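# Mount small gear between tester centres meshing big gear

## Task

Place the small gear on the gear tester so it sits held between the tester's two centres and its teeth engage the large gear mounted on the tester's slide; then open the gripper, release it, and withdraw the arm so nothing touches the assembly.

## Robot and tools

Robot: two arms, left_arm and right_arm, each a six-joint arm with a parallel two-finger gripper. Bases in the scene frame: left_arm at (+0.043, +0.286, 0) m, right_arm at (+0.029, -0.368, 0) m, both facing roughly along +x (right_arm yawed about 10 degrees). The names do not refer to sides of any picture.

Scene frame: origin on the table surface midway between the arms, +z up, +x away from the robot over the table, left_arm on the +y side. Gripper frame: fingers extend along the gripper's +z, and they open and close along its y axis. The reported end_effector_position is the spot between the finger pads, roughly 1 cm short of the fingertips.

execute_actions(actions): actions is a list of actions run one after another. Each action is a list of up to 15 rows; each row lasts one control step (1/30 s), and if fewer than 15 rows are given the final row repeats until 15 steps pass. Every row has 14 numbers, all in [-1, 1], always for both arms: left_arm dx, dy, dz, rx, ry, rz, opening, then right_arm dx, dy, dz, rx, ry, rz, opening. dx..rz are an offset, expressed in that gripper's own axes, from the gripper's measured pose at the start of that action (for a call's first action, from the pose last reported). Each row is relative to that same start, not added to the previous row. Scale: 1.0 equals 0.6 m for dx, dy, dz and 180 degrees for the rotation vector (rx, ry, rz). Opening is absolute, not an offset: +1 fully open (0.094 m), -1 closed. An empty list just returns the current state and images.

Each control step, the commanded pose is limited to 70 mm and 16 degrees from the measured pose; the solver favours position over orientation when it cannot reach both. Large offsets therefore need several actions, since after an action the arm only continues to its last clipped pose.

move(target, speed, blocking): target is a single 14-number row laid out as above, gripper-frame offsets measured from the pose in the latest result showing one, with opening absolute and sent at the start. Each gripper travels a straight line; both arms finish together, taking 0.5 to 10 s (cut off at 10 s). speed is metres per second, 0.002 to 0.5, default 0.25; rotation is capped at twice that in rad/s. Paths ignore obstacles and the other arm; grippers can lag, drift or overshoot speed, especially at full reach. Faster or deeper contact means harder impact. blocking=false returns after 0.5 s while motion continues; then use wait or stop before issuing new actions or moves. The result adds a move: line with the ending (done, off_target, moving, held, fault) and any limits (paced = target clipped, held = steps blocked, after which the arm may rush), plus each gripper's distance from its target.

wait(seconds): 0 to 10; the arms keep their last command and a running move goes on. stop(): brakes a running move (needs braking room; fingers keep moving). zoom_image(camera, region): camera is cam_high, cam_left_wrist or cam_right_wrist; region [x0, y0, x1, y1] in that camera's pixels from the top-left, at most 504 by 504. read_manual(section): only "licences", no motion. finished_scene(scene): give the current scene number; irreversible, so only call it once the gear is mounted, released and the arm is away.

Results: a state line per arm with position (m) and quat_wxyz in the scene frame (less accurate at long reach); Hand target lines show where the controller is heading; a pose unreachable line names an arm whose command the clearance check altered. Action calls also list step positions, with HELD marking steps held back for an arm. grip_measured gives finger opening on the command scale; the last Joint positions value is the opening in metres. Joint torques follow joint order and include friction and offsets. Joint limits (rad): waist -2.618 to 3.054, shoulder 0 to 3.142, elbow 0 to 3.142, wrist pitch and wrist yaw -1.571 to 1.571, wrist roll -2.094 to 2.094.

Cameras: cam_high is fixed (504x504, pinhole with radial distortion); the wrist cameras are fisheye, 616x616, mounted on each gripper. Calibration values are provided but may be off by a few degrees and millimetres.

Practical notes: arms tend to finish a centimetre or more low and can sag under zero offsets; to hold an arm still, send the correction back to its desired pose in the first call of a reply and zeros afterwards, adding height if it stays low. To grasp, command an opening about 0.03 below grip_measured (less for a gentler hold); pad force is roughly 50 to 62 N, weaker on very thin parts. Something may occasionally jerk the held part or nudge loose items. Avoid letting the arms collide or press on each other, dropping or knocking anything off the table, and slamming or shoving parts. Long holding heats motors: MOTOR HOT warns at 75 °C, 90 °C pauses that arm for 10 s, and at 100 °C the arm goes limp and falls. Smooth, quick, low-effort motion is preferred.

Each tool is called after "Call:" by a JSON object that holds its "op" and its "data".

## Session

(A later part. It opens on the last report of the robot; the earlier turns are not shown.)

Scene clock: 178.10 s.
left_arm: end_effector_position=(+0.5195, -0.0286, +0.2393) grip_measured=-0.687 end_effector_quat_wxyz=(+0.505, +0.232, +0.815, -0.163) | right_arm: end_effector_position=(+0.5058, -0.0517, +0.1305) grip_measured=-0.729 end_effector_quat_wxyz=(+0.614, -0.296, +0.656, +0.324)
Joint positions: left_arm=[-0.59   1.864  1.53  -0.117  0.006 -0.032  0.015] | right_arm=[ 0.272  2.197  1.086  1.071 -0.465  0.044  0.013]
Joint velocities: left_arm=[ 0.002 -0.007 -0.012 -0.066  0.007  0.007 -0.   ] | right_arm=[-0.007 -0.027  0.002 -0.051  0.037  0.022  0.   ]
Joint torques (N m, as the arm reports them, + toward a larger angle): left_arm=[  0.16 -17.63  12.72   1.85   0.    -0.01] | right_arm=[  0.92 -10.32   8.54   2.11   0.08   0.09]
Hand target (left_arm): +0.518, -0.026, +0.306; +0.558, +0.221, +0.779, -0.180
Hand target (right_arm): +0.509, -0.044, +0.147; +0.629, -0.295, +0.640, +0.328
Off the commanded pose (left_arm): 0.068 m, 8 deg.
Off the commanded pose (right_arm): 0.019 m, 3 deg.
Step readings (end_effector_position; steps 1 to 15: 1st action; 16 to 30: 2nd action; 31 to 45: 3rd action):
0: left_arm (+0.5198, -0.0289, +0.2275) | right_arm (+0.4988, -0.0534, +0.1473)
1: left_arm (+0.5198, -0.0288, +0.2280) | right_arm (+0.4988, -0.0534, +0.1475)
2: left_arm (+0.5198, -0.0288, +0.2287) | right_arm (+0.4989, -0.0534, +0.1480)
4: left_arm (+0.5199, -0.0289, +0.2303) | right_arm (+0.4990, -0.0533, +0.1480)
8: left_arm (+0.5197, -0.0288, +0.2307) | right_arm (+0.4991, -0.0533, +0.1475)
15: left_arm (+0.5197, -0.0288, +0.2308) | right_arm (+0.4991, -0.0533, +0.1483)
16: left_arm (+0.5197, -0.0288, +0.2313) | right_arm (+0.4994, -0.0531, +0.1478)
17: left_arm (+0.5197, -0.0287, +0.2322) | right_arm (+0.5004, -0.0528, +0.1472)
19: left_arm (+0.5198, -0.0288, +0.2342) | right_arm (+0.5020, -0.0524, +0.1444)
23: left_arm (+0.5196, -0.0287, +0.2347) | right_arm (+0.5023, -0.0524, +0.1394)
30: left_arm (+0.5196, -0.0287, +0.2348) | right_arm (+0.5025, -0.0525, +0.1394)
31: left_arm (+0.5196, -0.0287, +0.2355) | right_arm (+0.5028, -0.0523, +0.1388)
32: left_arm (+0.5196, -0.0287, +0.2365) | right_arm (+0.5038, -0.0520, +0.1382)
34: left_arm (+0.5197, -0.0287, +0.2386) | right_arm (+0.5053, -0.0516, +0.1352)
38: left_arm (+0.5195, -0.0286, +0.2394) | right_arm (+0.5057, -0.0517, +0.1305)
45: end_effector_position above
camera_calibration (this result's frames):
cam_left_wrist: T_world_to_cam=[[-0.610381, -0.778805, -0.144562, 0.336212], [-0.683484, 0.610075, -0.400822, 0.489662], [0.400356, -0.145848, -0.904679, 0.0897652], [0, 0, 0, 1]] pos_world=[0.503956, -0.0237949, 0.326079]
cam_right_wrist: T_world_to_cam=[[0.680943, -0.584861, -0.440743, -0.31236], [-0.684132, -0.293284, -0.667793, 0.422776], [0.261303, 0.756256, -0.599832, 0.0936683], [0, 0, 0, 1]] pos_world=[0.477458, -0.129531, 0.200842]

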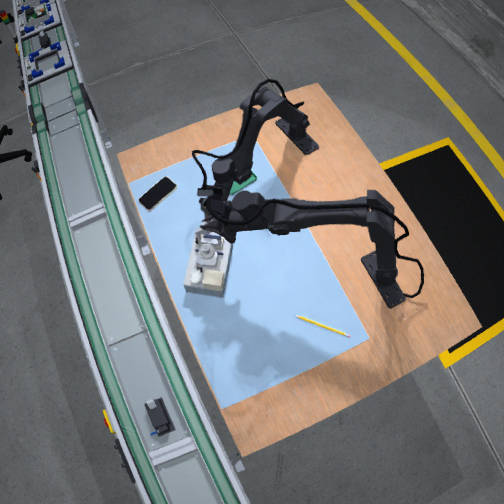

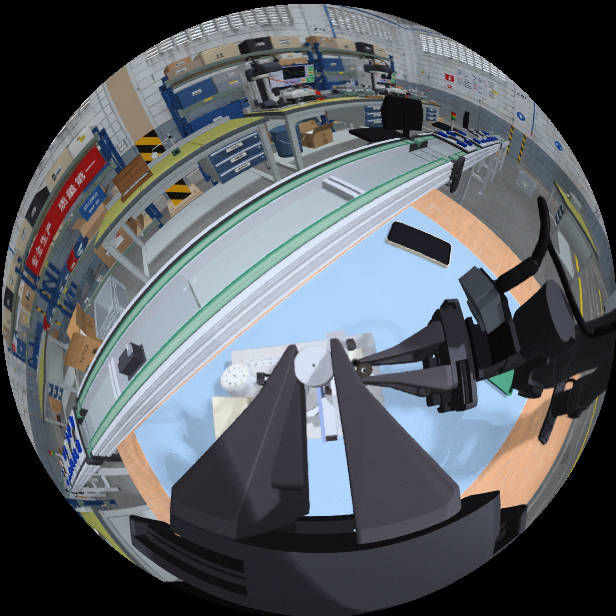

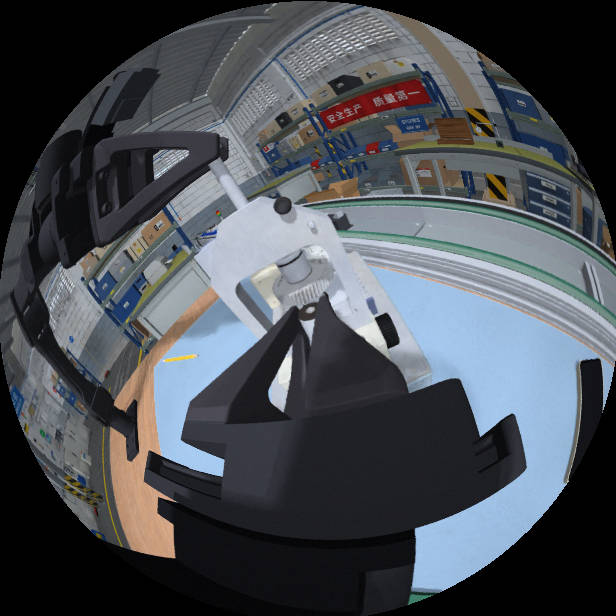

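Call:
{"op": "execute_actions", "data": {"actions": [[[-0.1,0,-0.047,0,-0.04,0,-0.76,-0.03,0.005,0.005,0,-0.02,-0.01,-0.77],[-0.1,0,-0.047,0,-0.04,0,-0.76,-0.04,0.005,0.005,0,-0.02,-0.01,-0.77],[-0.1,0,-0.047,0,-0.04,0,-0.76,-0.05,0.007,0.01,0,-0.03,-0.01,-0.77],[-0.1,0,-0.047,0,-0.04,0,-0.76,-0.06,0.009,0.013,0,-0.03,-0.015,-0.77],[-0.1,0,-0.047,0,-0.04,0,-0.76,-0.072,0.01,0.017,0,-0.035,-0.015,-0.77]]]}}

Call:
{"op": "wait", "data": {"seconds": 1}}

Scene clock: 188.97 s.
left_arm: end_effector_position=(+0.5194, -0.0286, +0.2391) grip_measured=-0.687 end_effector_quat_wxyz=(+0.505, +0.232, +0.815, -0.163) | right_arm: end_effector_position=(+0.5041, -0.0473, +0.1386) grip_measured=-0.729 end_effector_quat_wxyz=(+0.627, -0.295, +0.644, +0.324)
Joint positions: left_arm=[-0.59   1.864  1.53  -0.118  0.006 -0.032  0.015] | right_arm=[ 0.284  2.197  1.086  1.106 -0.45   0.046  0.013]
Joint velocities: left_arm=[-0.027  0.002  0.002  0.007  0.022  0.066 -0.001] | right_arm=[-0.012  0.022 -0.017 -0.051 -0.037 -0.022 -0.   ]
Joint torques (N m, as the arm reports them, + toward a larger angle): left_arm=[  0.16 -17.56  12.91   1.73  -0.01  -0.01] | right_arm=[  0.7  -12.35   8.89   2.2    0.1    0.04]
Hand target (left_arm): +0.518, -0.026, +0.304; +0.555, +0.221, +0.782, -0.179
Hand target (right_arm): +0.509, -0.042, +0.174; +0.657, -0.293, +0.614, +0.325
Off the commanded pose (left_arm): 0.066 m, 7 deg.
Off the commanded pose (right_arm): 0.036 m, 5 deg.
Step readings (end_effector_position):
0: left_arm (+0.5195, -0.0286, +0.2393) | right_arm (+0.5058, -0.0517, +0.1305)
1: left_arm (+0.5194, -0.0286, +0.2391) | right_arm (+0.5059, -0.0517, +0.1315)
2: left_arm (+0.5194, -0.0286, +0.2391) | right_arm (+0.5059, -0.0518, +0.1322)
4: left_arm (+0.5194, -0.0286, +0.2391) | right_arm (+0.5064, -0.0519, +0.1351)
8: left_arm (+0.5194, -0.0286, +0.2391) | right_arm (+0.5051, -0.0492, +0.1377)
15: end_effector_position above
camera_calibration (this result's frames):
cam_left_wrist: T_world_to_cam=[[-0.610473, -0.778744, -0.1445, 0.336216], [-0.683739, 0.610243, -0.40013, 0.489491], [0.399779, -0.145468, -0.904995, 0.0900309], [0, 0, 0, 1]] pos_world=[0.503942, -0.0237857, 0.325921]
cam_right_wrist: T_world_to_cam=[[0.692714, -0.580098, -0.428524, -0.312505], [-0.663779, -0.28045, -0.693358, 0.422257], [0.282036, 0.764745, -0.579328, 0.0827897], [0, 0, 0, 1]] pos_world=[0.473412, -0.126175, 0.206822]

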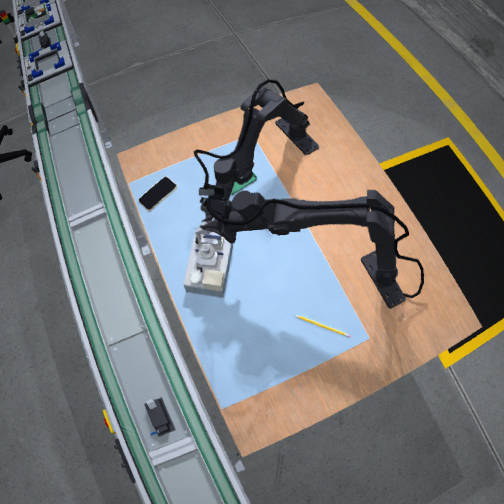

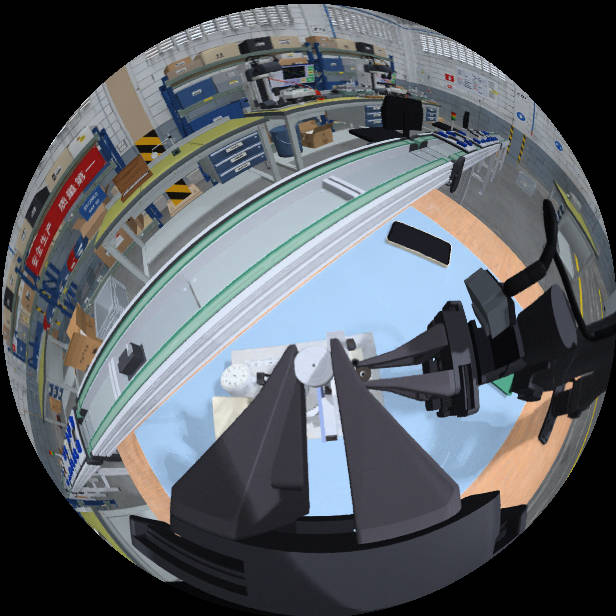

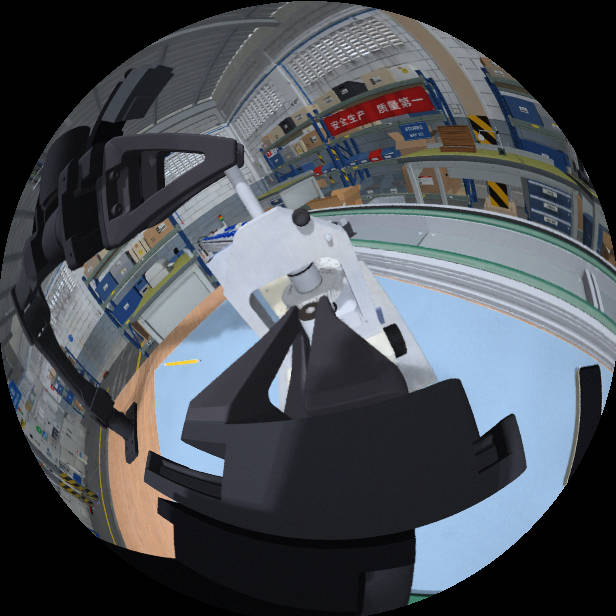

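Scene clock: 189.97 s.
left_arm: end_effector_position=(+0.5194, -0.0286, +0.2391) grip_measured=-0.687 end_effector_quat_wxyz=(+0.505, +0.232, +0.815, -0.163) | right_arm: end_effector_position=(+0.5043, -0.0475, +0.1388) grip_measured=-0.729 end_effector_quat_wxyz=(+0.628, -0.294, +0.644, +0.323)
Joint positions: left_arm=[-0.59   1.864  1.53  -0.118  0.006 -0.032  0.015] | right_arm=[ 0.284  2.197  1.086  1.107 -0.448  0.046  0.013]
Joint velocities: left_arm=[-0.002 -0.002 -0.002 -0.051 -0.007 -0.037 -0.   ] | right_arm=[ 0.002  0.002 -0.007 -0.095  0.007  0.022  0.001]
Joint torques (N m, as the arm reports them, + toward a larger angle): left_arm=[  0.23 -17.54  12.97   1.72   0.01   0.01] | right_arm=[  0.59 -12.45   8.96   2.19   0.08   0.08]
Hand target (left_arm): +0.518, -0.026, +0.304; +0.555, +0.221, +0.782, -0.179
Hand target (right_arm): +0.509, -0.042, +0.174; +0.657, -0.293, +0.614, +0.325
Off the commanded pose (left_arm): 0.066 m, 7 deg.
Off the commanded pose (right_arm): 0.036 m, 5 deg.
wait: 1.00 s; at rest by 0.17 s
camera_calibration (this result's frames):
cam_left_wrist: T_world_to_cam=[[-0.610473, -0.778744, -0.1445, 0.336216], [-0.683739, 0.610243, -0.40013, 0.489491], [0.399779, -0.145468, -0.904995, 0.0900309], [0, 0, 0, 1]] pos_world=[0.503942, -0.0237857, 0.325921]
cam_right_wrist: T_world_to_cam=[[0.692123, -0.581013, -0.42824, -0.31246], [-0.663729, -0.279208, -0.693907, 0.422584], [0.283601, 0.764504, -0.578881, 0.0820964], [0, 0, 0, 1]] pos_world=[0.47346, -0.126318, 0.20695]

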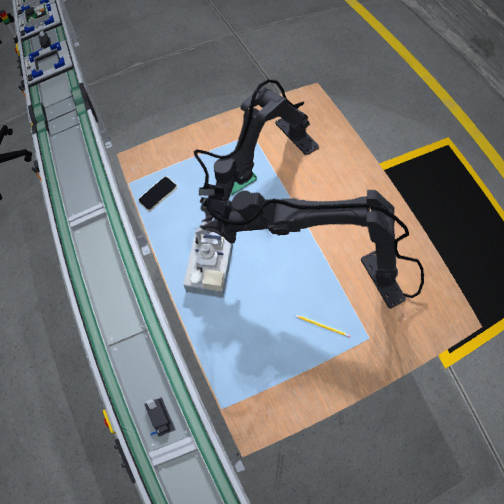

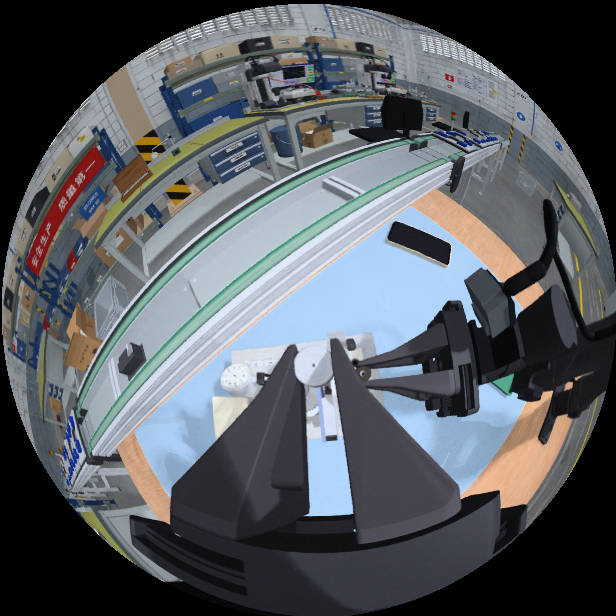

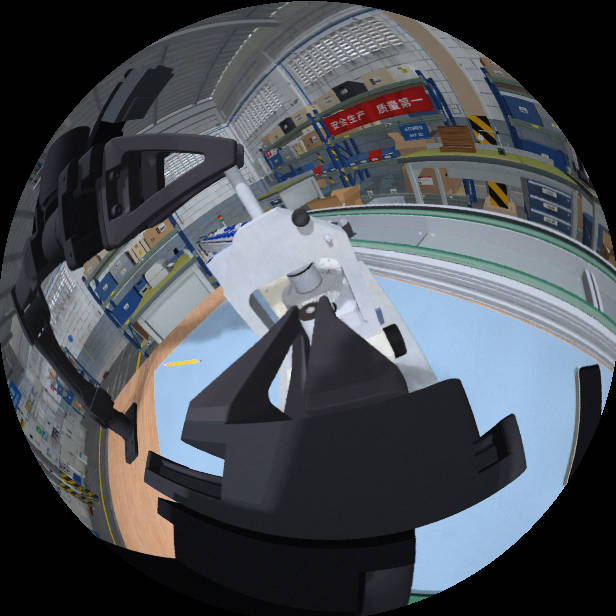

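Heavy friction; push more.

Call:
{"op": "execute_actions", "data": {"actions": [[[-0.1,0,-0.047,0,-0.04,0,-0.76,-0.085,0.003,0.014,0,-0.03,-0.03,-0.77]]]}}

Scene clock: 194.23 s.
left_arm: end_effector_position=(+0.5194, -0.0286, +0.2391) grip_measured=-0.687 end_effector_quat_wxyz=(+0.505, +0.232, +0.815, -0.163) | right_arm: end_effector_position=(+0.5056, -0.0472, +0.1620) grip_measured=-0.729 end_effector_quat_wxyz=(+0.649, -0.306, +0.624, +0.311)
Joint positions: left_arm=[-0.59   1.864  1.53  -0.118  0.006 -0.032  0.015] | right_arm=[ 0.284  2.161  1.098  1.1   -0.447  0.007  0.013]
Joint velocities: left_arm=[-0.002 -0.022 -0.002  0.081  0.022 -0.066  0.   ] | right_arm=[-0.007 -0.012 -0.002 -0.066  0.007 -0.066 -0.001]
Joint torques (N m, as the arm reports them, + toward a larger angle): left_arm=[  0.14 -17.55  13.07   1.72   0.01  -0.01] | right_arm=[  0.58 -11.9    8.8    2.     0.11  -0.08]
Hand target (left_arm): +0.518, -0.026, +0.304; +0.555, +0.221, +0.782, -0.179
Hand target (right_arm): +0.509, -0.042, +0.190; +0.672, -0.309, +0.599, +0.307
Off the commanded pose (left_arm): 0.066 m, 7 deg.
Off the commanded pose (right_arm): 0.029 m, 4 deg.
Step readings (end_effector_position):
0: left_arm (+0.5194, -0.0286, +0.2391) | right_arm (+0.5043, -0.0475, +0.1388)
1: left_arm (+0.5194, -0.0286, +0.2391) | right_arm (+0.5043, -0.0476, +0.1399)
2: left_arm (+0.5194, -0.0286, +0.2391) | right_arm (+0.5043, -0.0477, +0.1414)
4: left_arm (+0.5194, -0.0286, +0.2391) | right_arm (+0.5041, -0.0479, +0.1481)
8: left_arm (+0.5194, -0.0286, +0.2391) | right_arm (+0.5039, -0.0480, +0.1579)
15: end_effector_position above
camera_calibration (this result's frames):
cam_left_wrist: T_world_to_cam=[[-0.610473, -0.778744, -0.1445, 0.336216], [-0.683739, 0.610243, -0.40013, 0.489491], [0.399779, -0.145468, -0.904995, 0.0900309], [0, 0, 0, 1]] pos_world=[0.503942, -0.0237857, 0.325921]
cam_right_wrist: T_world_to_cam=[[0.718223, -0.584831, -0.377, -0.324877], [-0.615785, -0.281958, -0.735737, 0.421983], [0.323984, 0.760574, -0.562639, 0.0716688], [0, 0, 0, 1]] pos_world=[0.469965, -0.125526, 0.228313]

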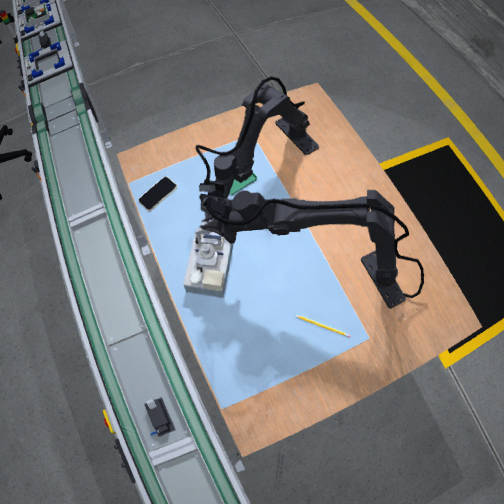

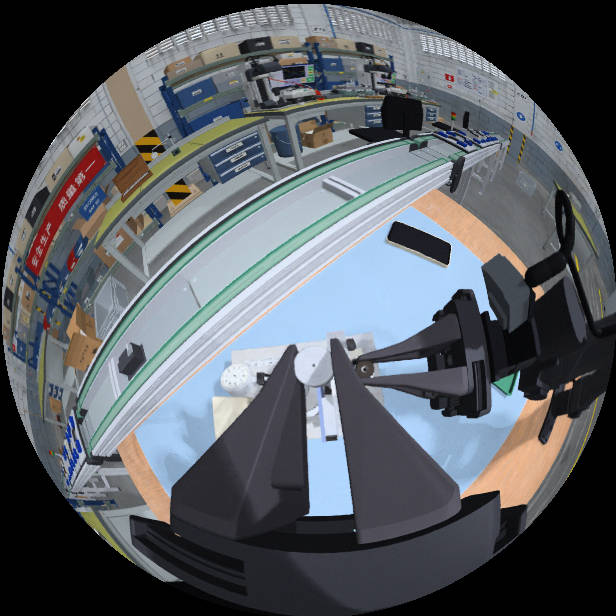

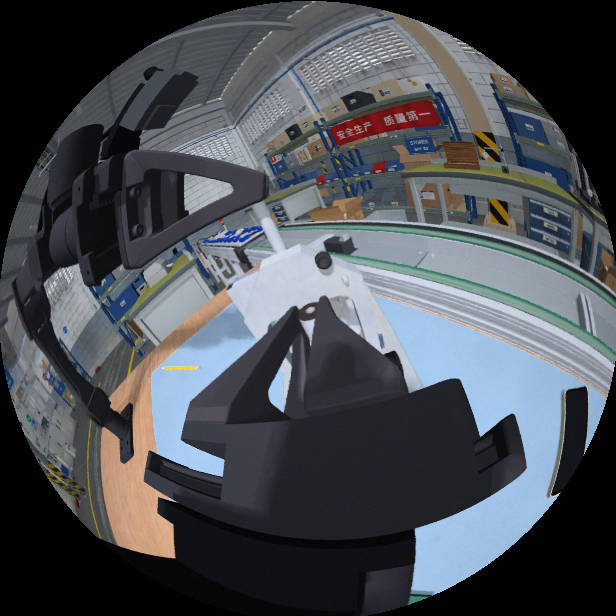

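Call:
{"op": "execute_actions", "data": {"actions": [[[-0.1,0,-0.047,0,-0.04,0,-0.76,-0.013,0.005,0.03,0,0,0,-0.77]]]}}

Scene clock: 205.00 s.
left_arm: end_effector_position=(+0.5194, -0.0286, +0.2391) grip_measured=-0.687 end_effector_quat_wxyz=(+0.505, +0.232, +0.815, -0.163) | right_arm: end_effector_position=(+0.5086, -0.0433, +0.1615) grip_measured=-0.729 end_effector_quat_wxyz=(+0.645, -0.306, +0.628, +0.310)
Joint positions: left_arm=[-0.59   1.864  1.53  -0.118  0.006 -0.032  0.015] | right_arm=[ 0.29   2.165  1.12   1.07  -0.44   0.005  0.013]
Joint velocities: left_arm=[ 0.007 -0.012  0.002  0.051 -0.007  0.022  0.001] | right_arm=[-0.027 -0.012  0.002  0.066 -0.007  0.066  0.001]
Joint torques (N m, as the arm reports them, + toward a larger angle): left_arm=[  0.23 -17.61  12.94   1.72   0.05  -0.01] | right_arm=[ 1.27 -9.72  9.86  1.64  0.2   0.02]
Hand target (left_arm): +0.518, -0.026, +0.304; +0.555, +0.222, +0.782, -0.179
Hand target (right_arm): +0.513, -0.032, +0.171; +0.649, -0.306, +0.624, +0.311
Off the commanded pose (left_arm): 0.066 m, 7 deg.
Off the commanded pose (right_arm): 0.016 m, 1 deg.
Step readings (end_effector_position):
0: left_arm (+0.5194, -0.0286, +0.2391) | right_arm (+0.5056, -0.0472, +0.1620)
1: left_arm (+0.5194, -0.0286, +0.2391) | right_arm (+0.5063, -0.0465, +0.1617)
2: left_arm (+0.5194, -0.0286, +0.2391) | right_arm (+0.5078, -0.0451, +0.1617)
4: left_arm (+0.5194, -0.0286, +0.2391) | right_arm (+0.5087, -0.0434, +0.1616)
8: left_arm (+0.5194, -0.0286, +0.2391) | right_arm (+0.5086, -0.0433, +0.1615)
15: end_effector_position above
camera_calibration (this result's frames):
cam_left_wrist: T_world_to_cam=[[-0.610473, -0.778744, -0.1445, 0.336216], [-0.683739, 0.610243, -0.40013, 0.489491], [0.399779, -0.145468, -0.904995, 0.0900309], [0, 0, 0, 1]] pos_world=[0.503942, -0.0237857, 0.325921]
cam_right_wrist: T_world_to_cam=[[0.713443, -0.588344, -0.380591, -0.322145], [-0.623686, -0.285608, -0.727629, 0.427096], [0.319397, 0.756491, -0.570707, 0.0709251], [0, 0, 0, 1]] pos_world=[0.473553, -0.121205, 0.228639]

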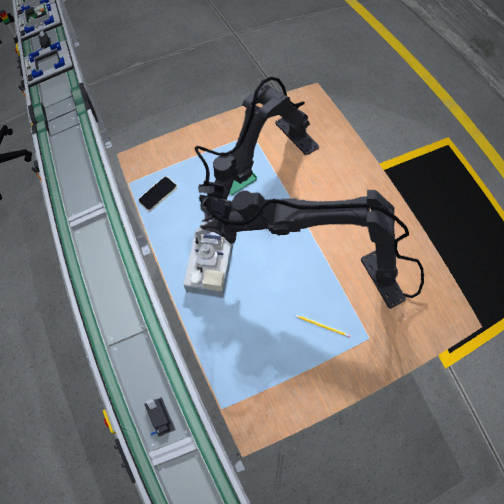

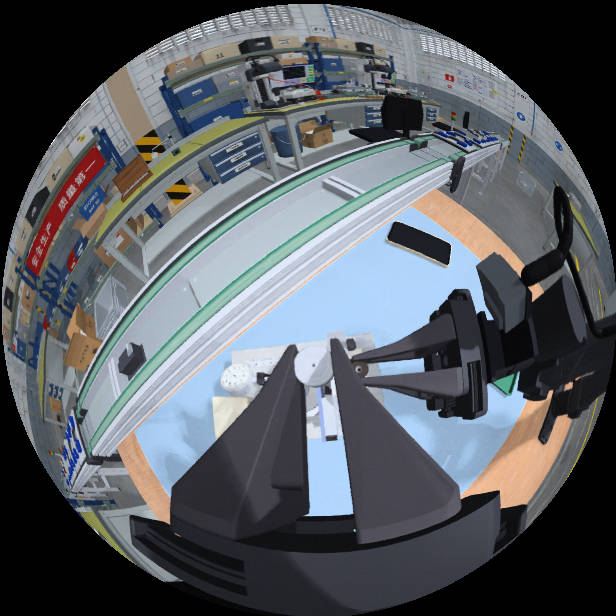

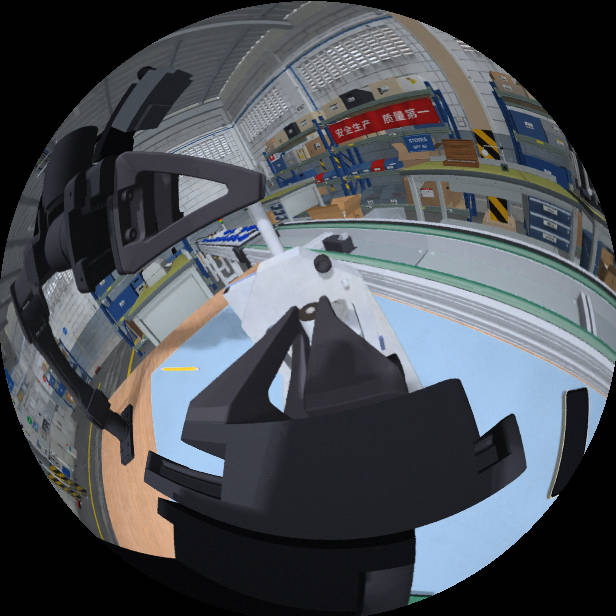

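Hit the bridge; lower.

Call:
{"op": "execute_actions", "data": {"actions": [[[-0.1,0,-0.047,0,-0.04,0,-0.76,0.025,0.003,-0.004,0,0,0,-0.77]]]}}

Call:
{"op": "execute_actions", "data": {"actions": [[[-0.1,0,-0.047,0,-0.04,0,-0.76,-0.028,0.005,0.03,0,-0.01,0,-0.77]]]}}

Scene clock: 210.97 s.
left_arm: end_effector_position=(+0.5194, -0.0286, +0.2391) grip_measured=-0.687 end_effector_quat_wxyz=(+0.505, +0.232, +0.815, -0.163) | right_arm: end_effector_position=(+0.5085, -0.0436, +0.1610) grip_measured=-0.729 end_effector_quat_wxyz=(+0.656, -0.306, +0.617, +0.310)
Joint positions: left_arm=[-0.59   1.864  1.53  -0.118  0.006 -0.032  0.015] | right_arm=[ 0.29   2.188  1.116  1.129 -0.44   0.005  0.013]
Joint velocities: left_arm=[ 0.002  0.002 -0.012  0.007  0.007 -0.081 -0.   ] | right_arm=[-0.012 -0.002  0.012  0.051 -0.037  0.007  0.   ]
Joint torques (N m, as the arm reports them, + toward a larger angle): left_arm=[  0.07 -17.59  13.02   1.72   0.01   0.01] | right_arm=[ 0.12 -9.29  5.02  1.91  0.02  0.03]
Hand target (left_arm): +0.518, -0.026, +0.304; +0.555, +0.221, +0.782, -0.179
Hand target (right_arm): +0.506, -0.044, +0.146; +0.645, -0.306, +0.628, +0.310
Off the commanded pose (left_arm): 0.066 m, 7 deg.
Off the commanded pose (right_arm): 0.015 m, 2 deg.
Step readings (end_effector_position):
0: left_arm (+0.5194, -0.0286, +0.2391) | right_arm (+0.5086, -0.0433, +0.1615)
1: left_arm (+0.5194, -0.0286, +0.2391) | right_arm (+0.5085, -0.0436, +0.1611)
2: left_arm (+0.5194, -0.0286, +0.2391) | right_arm (+0.5085, -0.0436, +0.1610)
4: left_arm (+0.5194, -0.0286, +0.2391) | right_arm (+0.5086, -0.0435, +0.1612)
8: left_arm (+0.5194, -0.0286, +0.2391) | right_arm (+0.5086, -0.0434, +0.1614)
15: end_effector_position above
camera_calibration (this result's frames):
cam_left_wrist: T_world_to_cam=[[-0.610473, -0.778744, -0.1445, 0.336216], [-0.683739, 0.610243, -0.40013, 0.489491], [0.399779, -0.145468, -0.904995, 0.0900309], [0, 0, 0, 1]] pos_world=[0.503942, -0.0237857, 0.325921]
cam_right_wrist: T_world_to_cam=[[0.724091, -0.583213, -0.368179, -0.329589], [-0.602348, -0.27471, -0.749474, 0.41978], [0.33596, 0.764459, -0.550212, 0.0595758], [0, 0, 0, 1]] pos_world=[0.471491, -0.122446, 0.226046]

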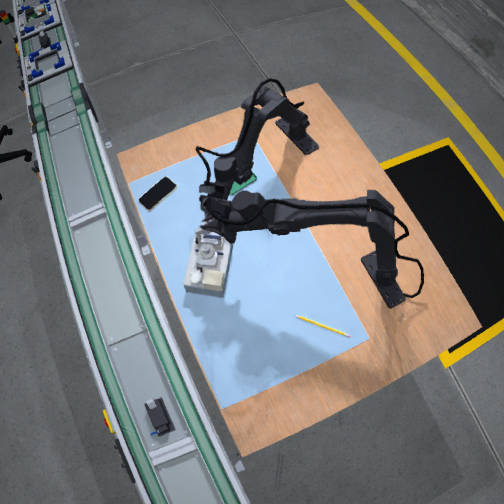

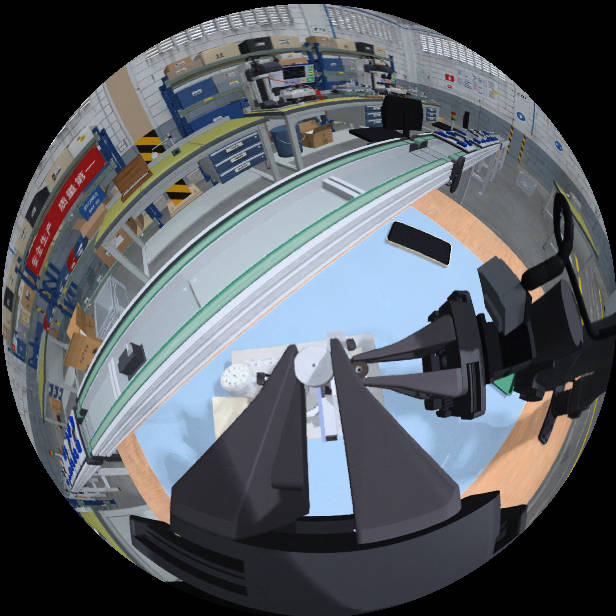

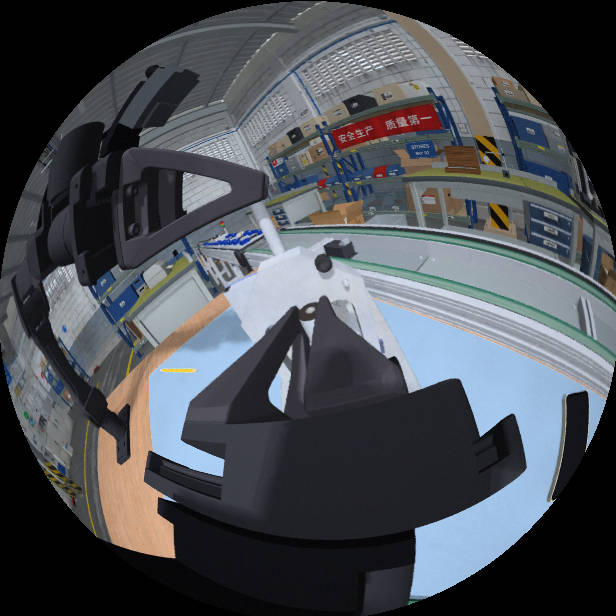

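Scene clock: 211.47 s.
left_arm: end_effector_position=(+0.5194, -0.0286, +0.2391) grip_measured=-0.687 end_effector_quat_wxyz=(+0.505, +0.232, +0.815, -0.163) | right_arm: end_effector_position=(+0.5088, -0.0433, +0.1615) grip_measured=-0.729 end_effector_quat_wxyz=(+0.655, -0.305, +0.617, +0.311)
Joint positions: left_arm=[-0.59   1.864  1.53  -0.118  0.006 -0.032  0.015] | right_arm=[ 0.29   2.188  1.119  1.126 -0.44   0.01   0.013]
Joint velocities: left_arm=[-0.012 -0.007 -0.007  0.022 -0.022 -0.066 -0.001] | right_arm=[-0.007 -0.002 -0.002 -0.022  0.007 -0.081 -0.   ]
Joint torques (N m, as the arm reports them, + toward a larger angle): left_arm=[  0.1  -17.6   13.04   1.73  -0.01   0.01] | right_arm=[  1.58 -10.06  10.81   1.68   0.3    0.08]
Hand target (left_arm): +0.518, -0.026, +0.304; +0.555, +0.222, +0.782, -0.179
Hand target (right_arm): +0.514, -0.030, +0.179; +0.666, -0.301, +0.606, +0.314
Off the commanded pose (left_arm): 0.066 m, 7 deg.
Off the commanded pose (right_arm): 0.024 m, 2 deg.
Step readings (end_effector_position):
0: left_arm (+0.5194, -0.0286, +0.2391) | right_arm (+0.5085, -0.0436, +0.1610)
1: left_arm (+0.5194, -0.0286, +0.2391) | right_arm (+0.5089, -0.0435, +0.1617)
2: left_arm (+0.5194, -0.0286, +0.2391) | right_arm (+0.5088, -0.0433, +0.1615)
4: left_arm (+0.5194, -0.0286, +0.2391) | right_arm (+0.5088, -0.0433, +0.1615)
8: left_arm (+0.5194, -0.0286, +0.2391) | right_arm (+0.5088, -0.0433, +0.1615)
15: end_effector_position above
camera_calibration (this result's frames):
cam_left_wrist: T_world_to_cam=[[-0.610473, -0.778744, -0.1445, 0.336216], [-0.683739, 0.610243, -0.40013, 0.489491], [0.399779, -0.145468, -0.904995, 0.0900309], [0, 0, 0, 1]] pos_world=[0.503942, -0.0237857, 0.325921]
cam_right_wrist: T_world_to_cam=[[0.723353, -0.581453, -0.372388, -0.328358], [-0.604745, -0.273221, -0.748087, 0.421466], [0.333234, 0.766331, -0.549266, 0.0607927], [0, 0, 0, 1]] pos_world=[0.47214, -0.122359, 0.226408]

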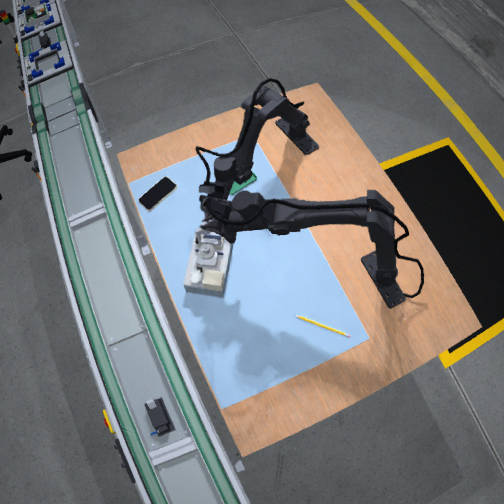

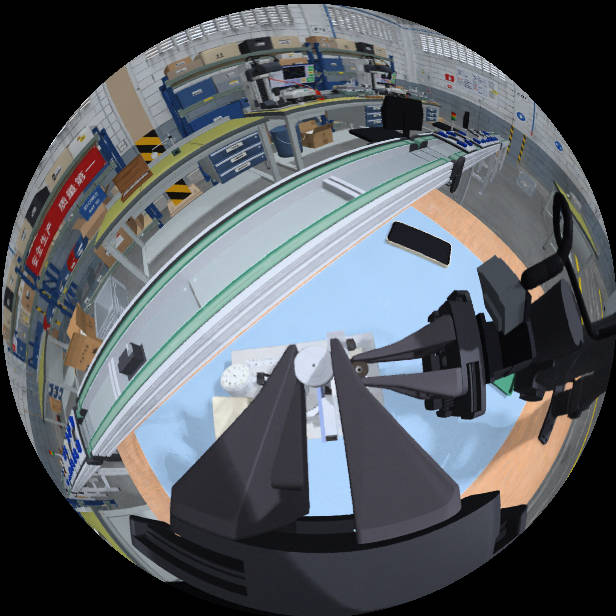

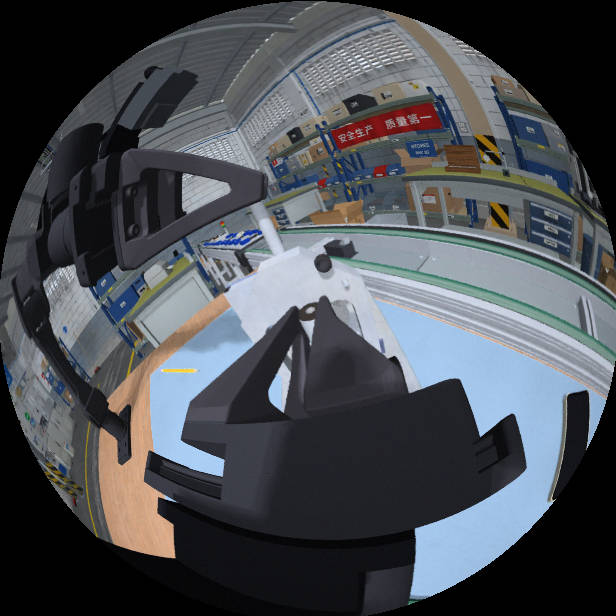

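Call:
{"op": "execute_actions", "data": {"actions": [[[-0.1,0,-0.047,0,-0.04,0,-0.76,0.03,0.006,-0.015,0,0.02,0,-0.77]]]}}

Scene clock: 216.80 s.
left_arm: end_effector_position=(+0.5194, -0.0286, +0.2391) grip_measured=-0.687 end_effector_quat_wxyz=(+0.505, +0.232, +0.815, -0.163) | right_arm: end_effector_position=(+0.5041, -0.0460, +0.1408) grip_measured=-0.729 end_effector_quat_wxyz=(+0.634, -0.311, +0.639, +0.305)
Joint positions: left_arm=[-0.59   1.864  1.53  -0.118  0.006 -0.032  0.015] | right_arm=[ 0.289  2.187  1.089  1.088 -0.441 -0.009  0.013]
Joint velocities: left_arm=[ 0.007  0.002  0.017  0.051 -0.037 -0.037  0.   ] | right_arm=[ 0.007  0.007  0.012 -0.037 -0.095  0.037  0.001]
Joint torques (N m, as the arm reports them, + toward a larger angle): left_arm=[  0.15 -17.61  12.99   1.72  -0.02  -0.01] | right_arm=[ -0.03 -11.5    4.93   1.96   0.    -0.07]
Hand target (left_arm): +0.518, -0.026, +0.304; +0.555, +0.221, +0.782, -0.179
Hand target (right_arm): +0.501, -0.048, +0.143; +0.635, -0.314, +0.637, +0.302
Off the commanded pose (left_arm): 0.066 m, 7 deg.
Off the commanded pose (right_arm): 0.004 m, 1 deg.
Step readings (end_effector_position):
0: left_arm (+0.5194, -0.0286, +0.2391) | right_arm (+0.5088, -0.0433, +0.1615)
1: left_arm (+0.5194, -0.0286, +0.2391) | right_arm (+0.5082, -0.0440, +0.1594)
2: left_arm (+0.5194, -0.0286, +0.2391) | right_arm (+0.5074, -0.0444, +0.1572)
4: left_arm (+0.5194, -0.0286, +0.2391) | right_arm (+0.5057, -0.0453, +0.1497)
8: left_arm (+0.5194, -0.0286, +0.2391) | right_arm (+0.5041, -0.0460, +0.1415)
15: end_effector_position above
camera_calibration (this result's frames):
cam_left_wrist: T_world_to_cam=[[-0.610473, -0.778744, -0.1445, 0.336216], [-0.683739, 0.610243, -0.40013, 0.489491], [0.399779, -0.145468, -0.904995, 0.0900309], [0, 0, 0, 1]] pos_world=[0.503942, -0.0237857, 0.325921]
cam_right_wrist: T_world_to_cam=[[0.705486, -0.597467, -0.381213, -0.324706], [-0.638909, -0.303355, -0.706945, 0.412457], [0.306733, 0.7423, -0.59574, 0.071855], [0, 0, 0, 1]] pos_world=[0.470558, -0.122218, 0.210609]

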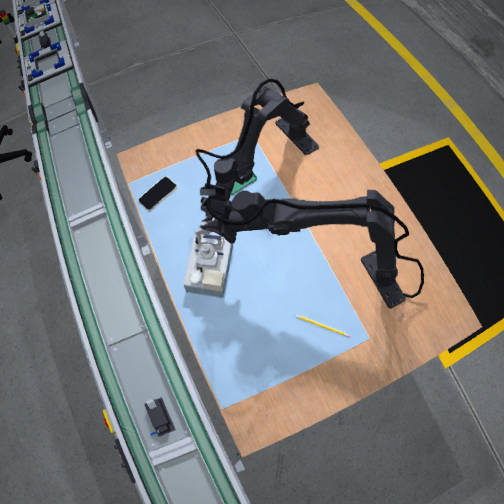

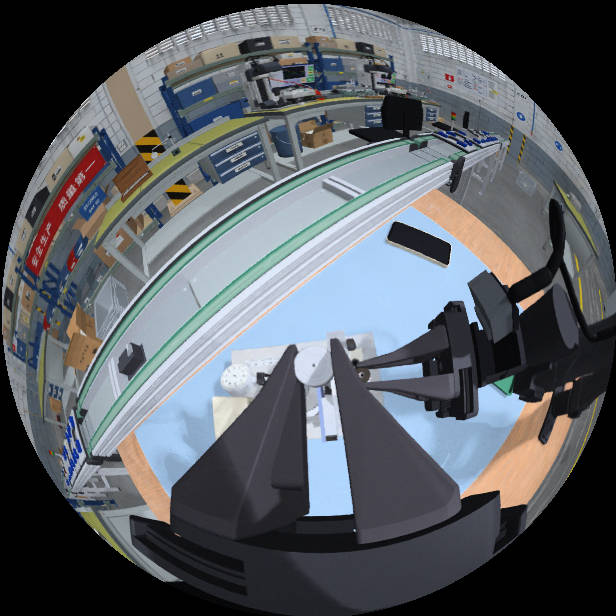

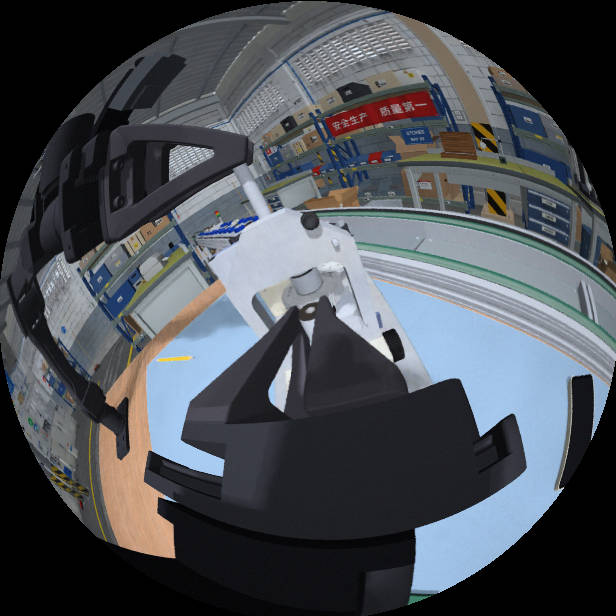

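Aim forward, z≈.149.

Call:
{"op": "execute_actions", "data": {"actions": [[[-0.1,0,-0.047,0,-0.04,0,-0.76,-0.043,0.003,0.03,0,-0.015,0,-0.77]]]}}

Scene clock: 225.30 s.
left_arm: end_effector_position=(+0.5194, -0.0286, +0.2391) grip_measured=-0.687 end_effector_quat_wxyz=(+0.505, +0.232, +0.815, -0.163) | right_arm: end_effector_position=(+0.5089, -0.0377, +0.1512) grip_measured=-0.729 end_effector_quat_wxyz=(+0.637, -0.307, +0.636, +0.309)
Joint positions: left_arm=[-0.59   1.864  1.53  -0.118  0.006 -0.032  0.015] | right_arm=[ 0.302  2.187  1.131  1.059 -0.429  0.004  0.013]
Joint velocities: left_arm=[ 0.002  0.012 -0.002  0.007  0.022  0.066 -0.002] | right_arm=[ 0.002  0.007  0.007 -0.081 -0.022  0.007 -0.001]
Joint torques (N m, as the arm reports them, + toward a larger angle): left_arm=[  0.1  -17.65  12.97   1.73   0.01   0.01] | right_arm=[  0.59 -10.43   9.05   1.96   0.09   0.09]
Hand target (left_arm): +0.518, -0.026, +0.304; +0.555, +0.222, +0.782, -0.179
Hand target (right_arm): +0.513, -0.031, +0.167; +0.649, -0.304, +0.624, +0.312
Off the commanded pose (left_arm): 0.066 m, 7 deg.
Off the commanded pose (right_arm): 0.018 m, 2 deg.
Step readings (end_effector_position):
0: left_arm (+0.5194, -0.0286, +0.2391) | right_arm (+0.5041, -0.0460, +0.1406)
1: left_arm (+0.5194, -0.0286, +0.2391) | right_arm (+0.5046, -0.0453, +0.1412)
2: left_arm (+0.5194, -0.0286, +0.2391) | right_arm (+0.5059, -0.0442, +0.1424)
4: left_arm (+0.5194, -0.0286, +0.2391) | right_arm (+0.5077, -0.0410, +0.1476)
8: left_arm (+0.5194, -0.0286, +0.2391) | right_arm (+0.5087, -0.0376, +0.1519)
15: end_effector_position above
camera_calibration (this result's frames):
cam_left_wrist: T_world_to_cam=[[-0.610753, -0.778555, -0.144336, 0.33626], [-0.683566, 0.610422, -0.400152, 0.48942], [0.399646, -0.145731, -0.905011, 0.0901034], [0, 0, 0, 1]] pos_world=[0.503914, -0.0238249, 0.325922]
cam_right_wrist: T_world_to_cam=[[0.70673, -0.591956, -0.387456, -0.318636], [-0.636885, -0.293839, -0.712767, 0.425571], [0.308077, 0.750498, -0.584672, 0.0684034], [0, 0, 0, 1]] pos_world=[0.475156, -0.114906, 0.219869]

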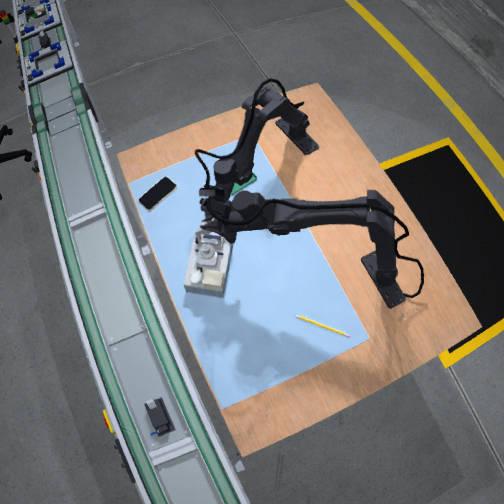

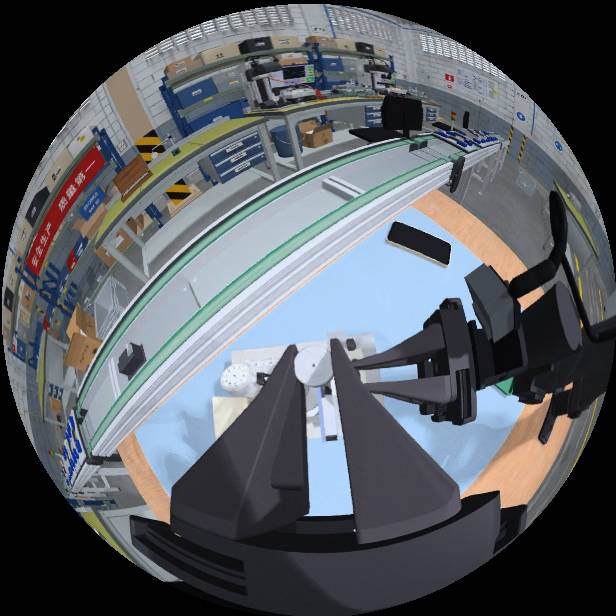

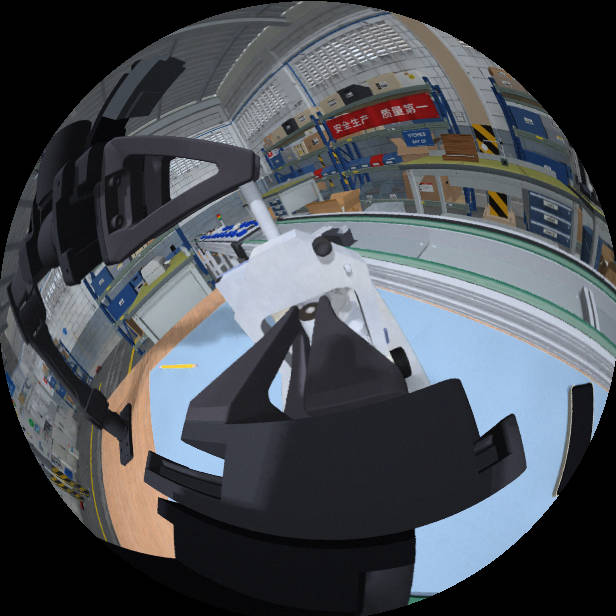

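Call:
{"op": "execute_actions", "data": {"actions": [[[-0.1,0,-0.047,0,-0.04,0,-0.76,-0.026,0.002,0.034,0,-0.012,0,-0.77]]]}}

Scene clock: 229.90 s.
left_arm: end_effector_position=(+0.5194, -0.0286, +0.2391) grip_measured=-0.687 end_effector_quat_wxyz=(+0.505, +0.232, +0.815, -0.163) | right_arm: end_effector_position=(+0.5152, -0.0290, +0.1484) grip_measured=-0.729 end_effector_quat_wxyz=(+0.633, -0.305, +0.640, +0.312)
Joint positions: left_arm=[-0.59   1.864  1.53  -0.118  0.006 -0.032  0.015] | right_arm=[ 0.313  2.215  1.18   1.029 -0.418  0.011  0.013]
Joint velocities: left_arm=[ 0.002  0.007  0.002  0.022  0.007 -0.022  0.   ] | right_arm=[-0.002 -0.002  0.007  0.037 -0.037 -0.007  0.001]
Joint torques (N m, as the arm reports them, + toward a larger angle): left_arm=[  0.11 -17.52  12.96   1.69   0.01   0.  ] | right_arm=[  0.78 -10.74   9.25   2.08   0.09   0.12]
Hand target (left_arm): +0.518, -0.026, +0.304; +0.555, +0.222, +0.782, -0.179
Hand target (right_arm): +0.520, -0.022, +0.167; +0.649, -0.301, +0.624, +0.315
Off the commanded pose (left_arm): 0.066 m, 7 deg.
Off the commanded pose (right_arm): 0.021 m, 3 deg.
Step readings (end_effector_position):
0: left_arm (+0.5194, -0.0286, +0.2391) | right_arm (+0.5089, -0.0378, +0.1511)
1: left_arm (+0.5194, -0.0286, +0.2391) | right_arm (+0.5099, -0.0367, +0.1516)
2: left_arm (+0.5194, -0.0286, +0.2391) | right_arm (+0.5121, -0.0352, +0.1515)
4: left_arm (+0.5194, -0.0286, +0.2391) | right_arm (+0.5147, -0.0321, +0.1497)
8: left_arm (+0.5194, -0.0286, +0.2391) | right_arm (+0.5150, -0.0290, +0.1484)
15: end_effector_position above
camera_calibration (this result's frames):
cam_left_wrist: T_world_to_cam=[[-0.610753, -0.778555, -0.144336, 0.33626], [-0.683566, 0.610422, -0.400152, 0.48942], [0.399646, -0.145731, -0.905011, 0.0901034], [0, 0, 0, 1]] pos_world=[0.503914, -0.0238249, 0.325922]
cam_right_wrist: T_world_to_cam=[[0.701653, -0.591683, -0.396983, -0.314977], [-0.646344, -0.29406, -0.704108, 0.433709], [0.299872, 0.750627, -0.588759, 0.0630403], [0, 0, 0, 1]] pos_world=[0.482426, -0.106149, 0.217453]

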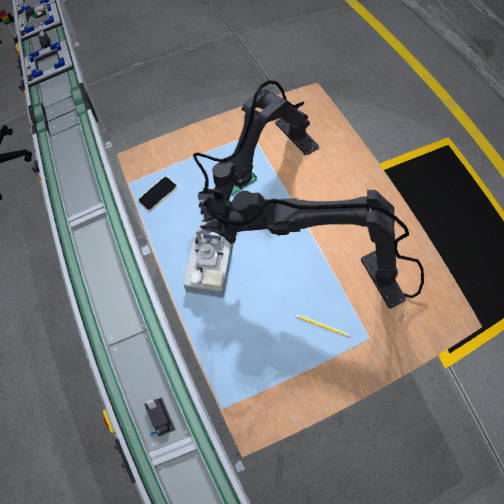

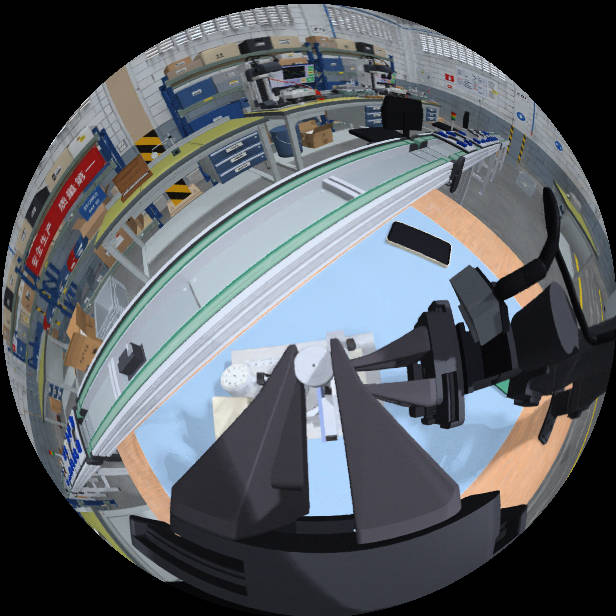

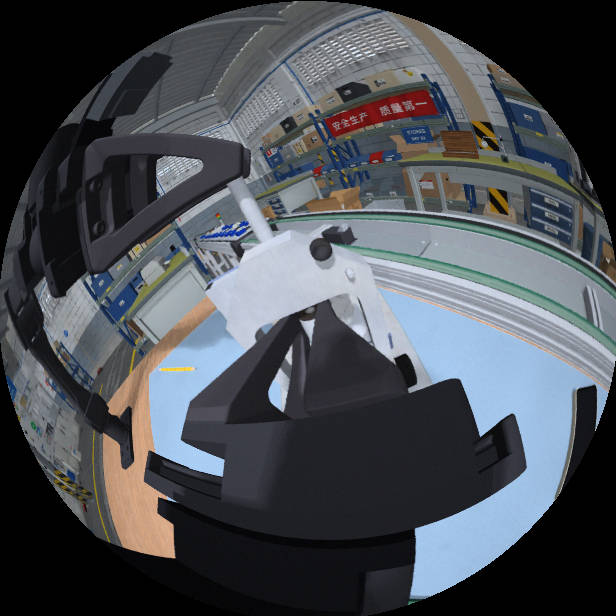

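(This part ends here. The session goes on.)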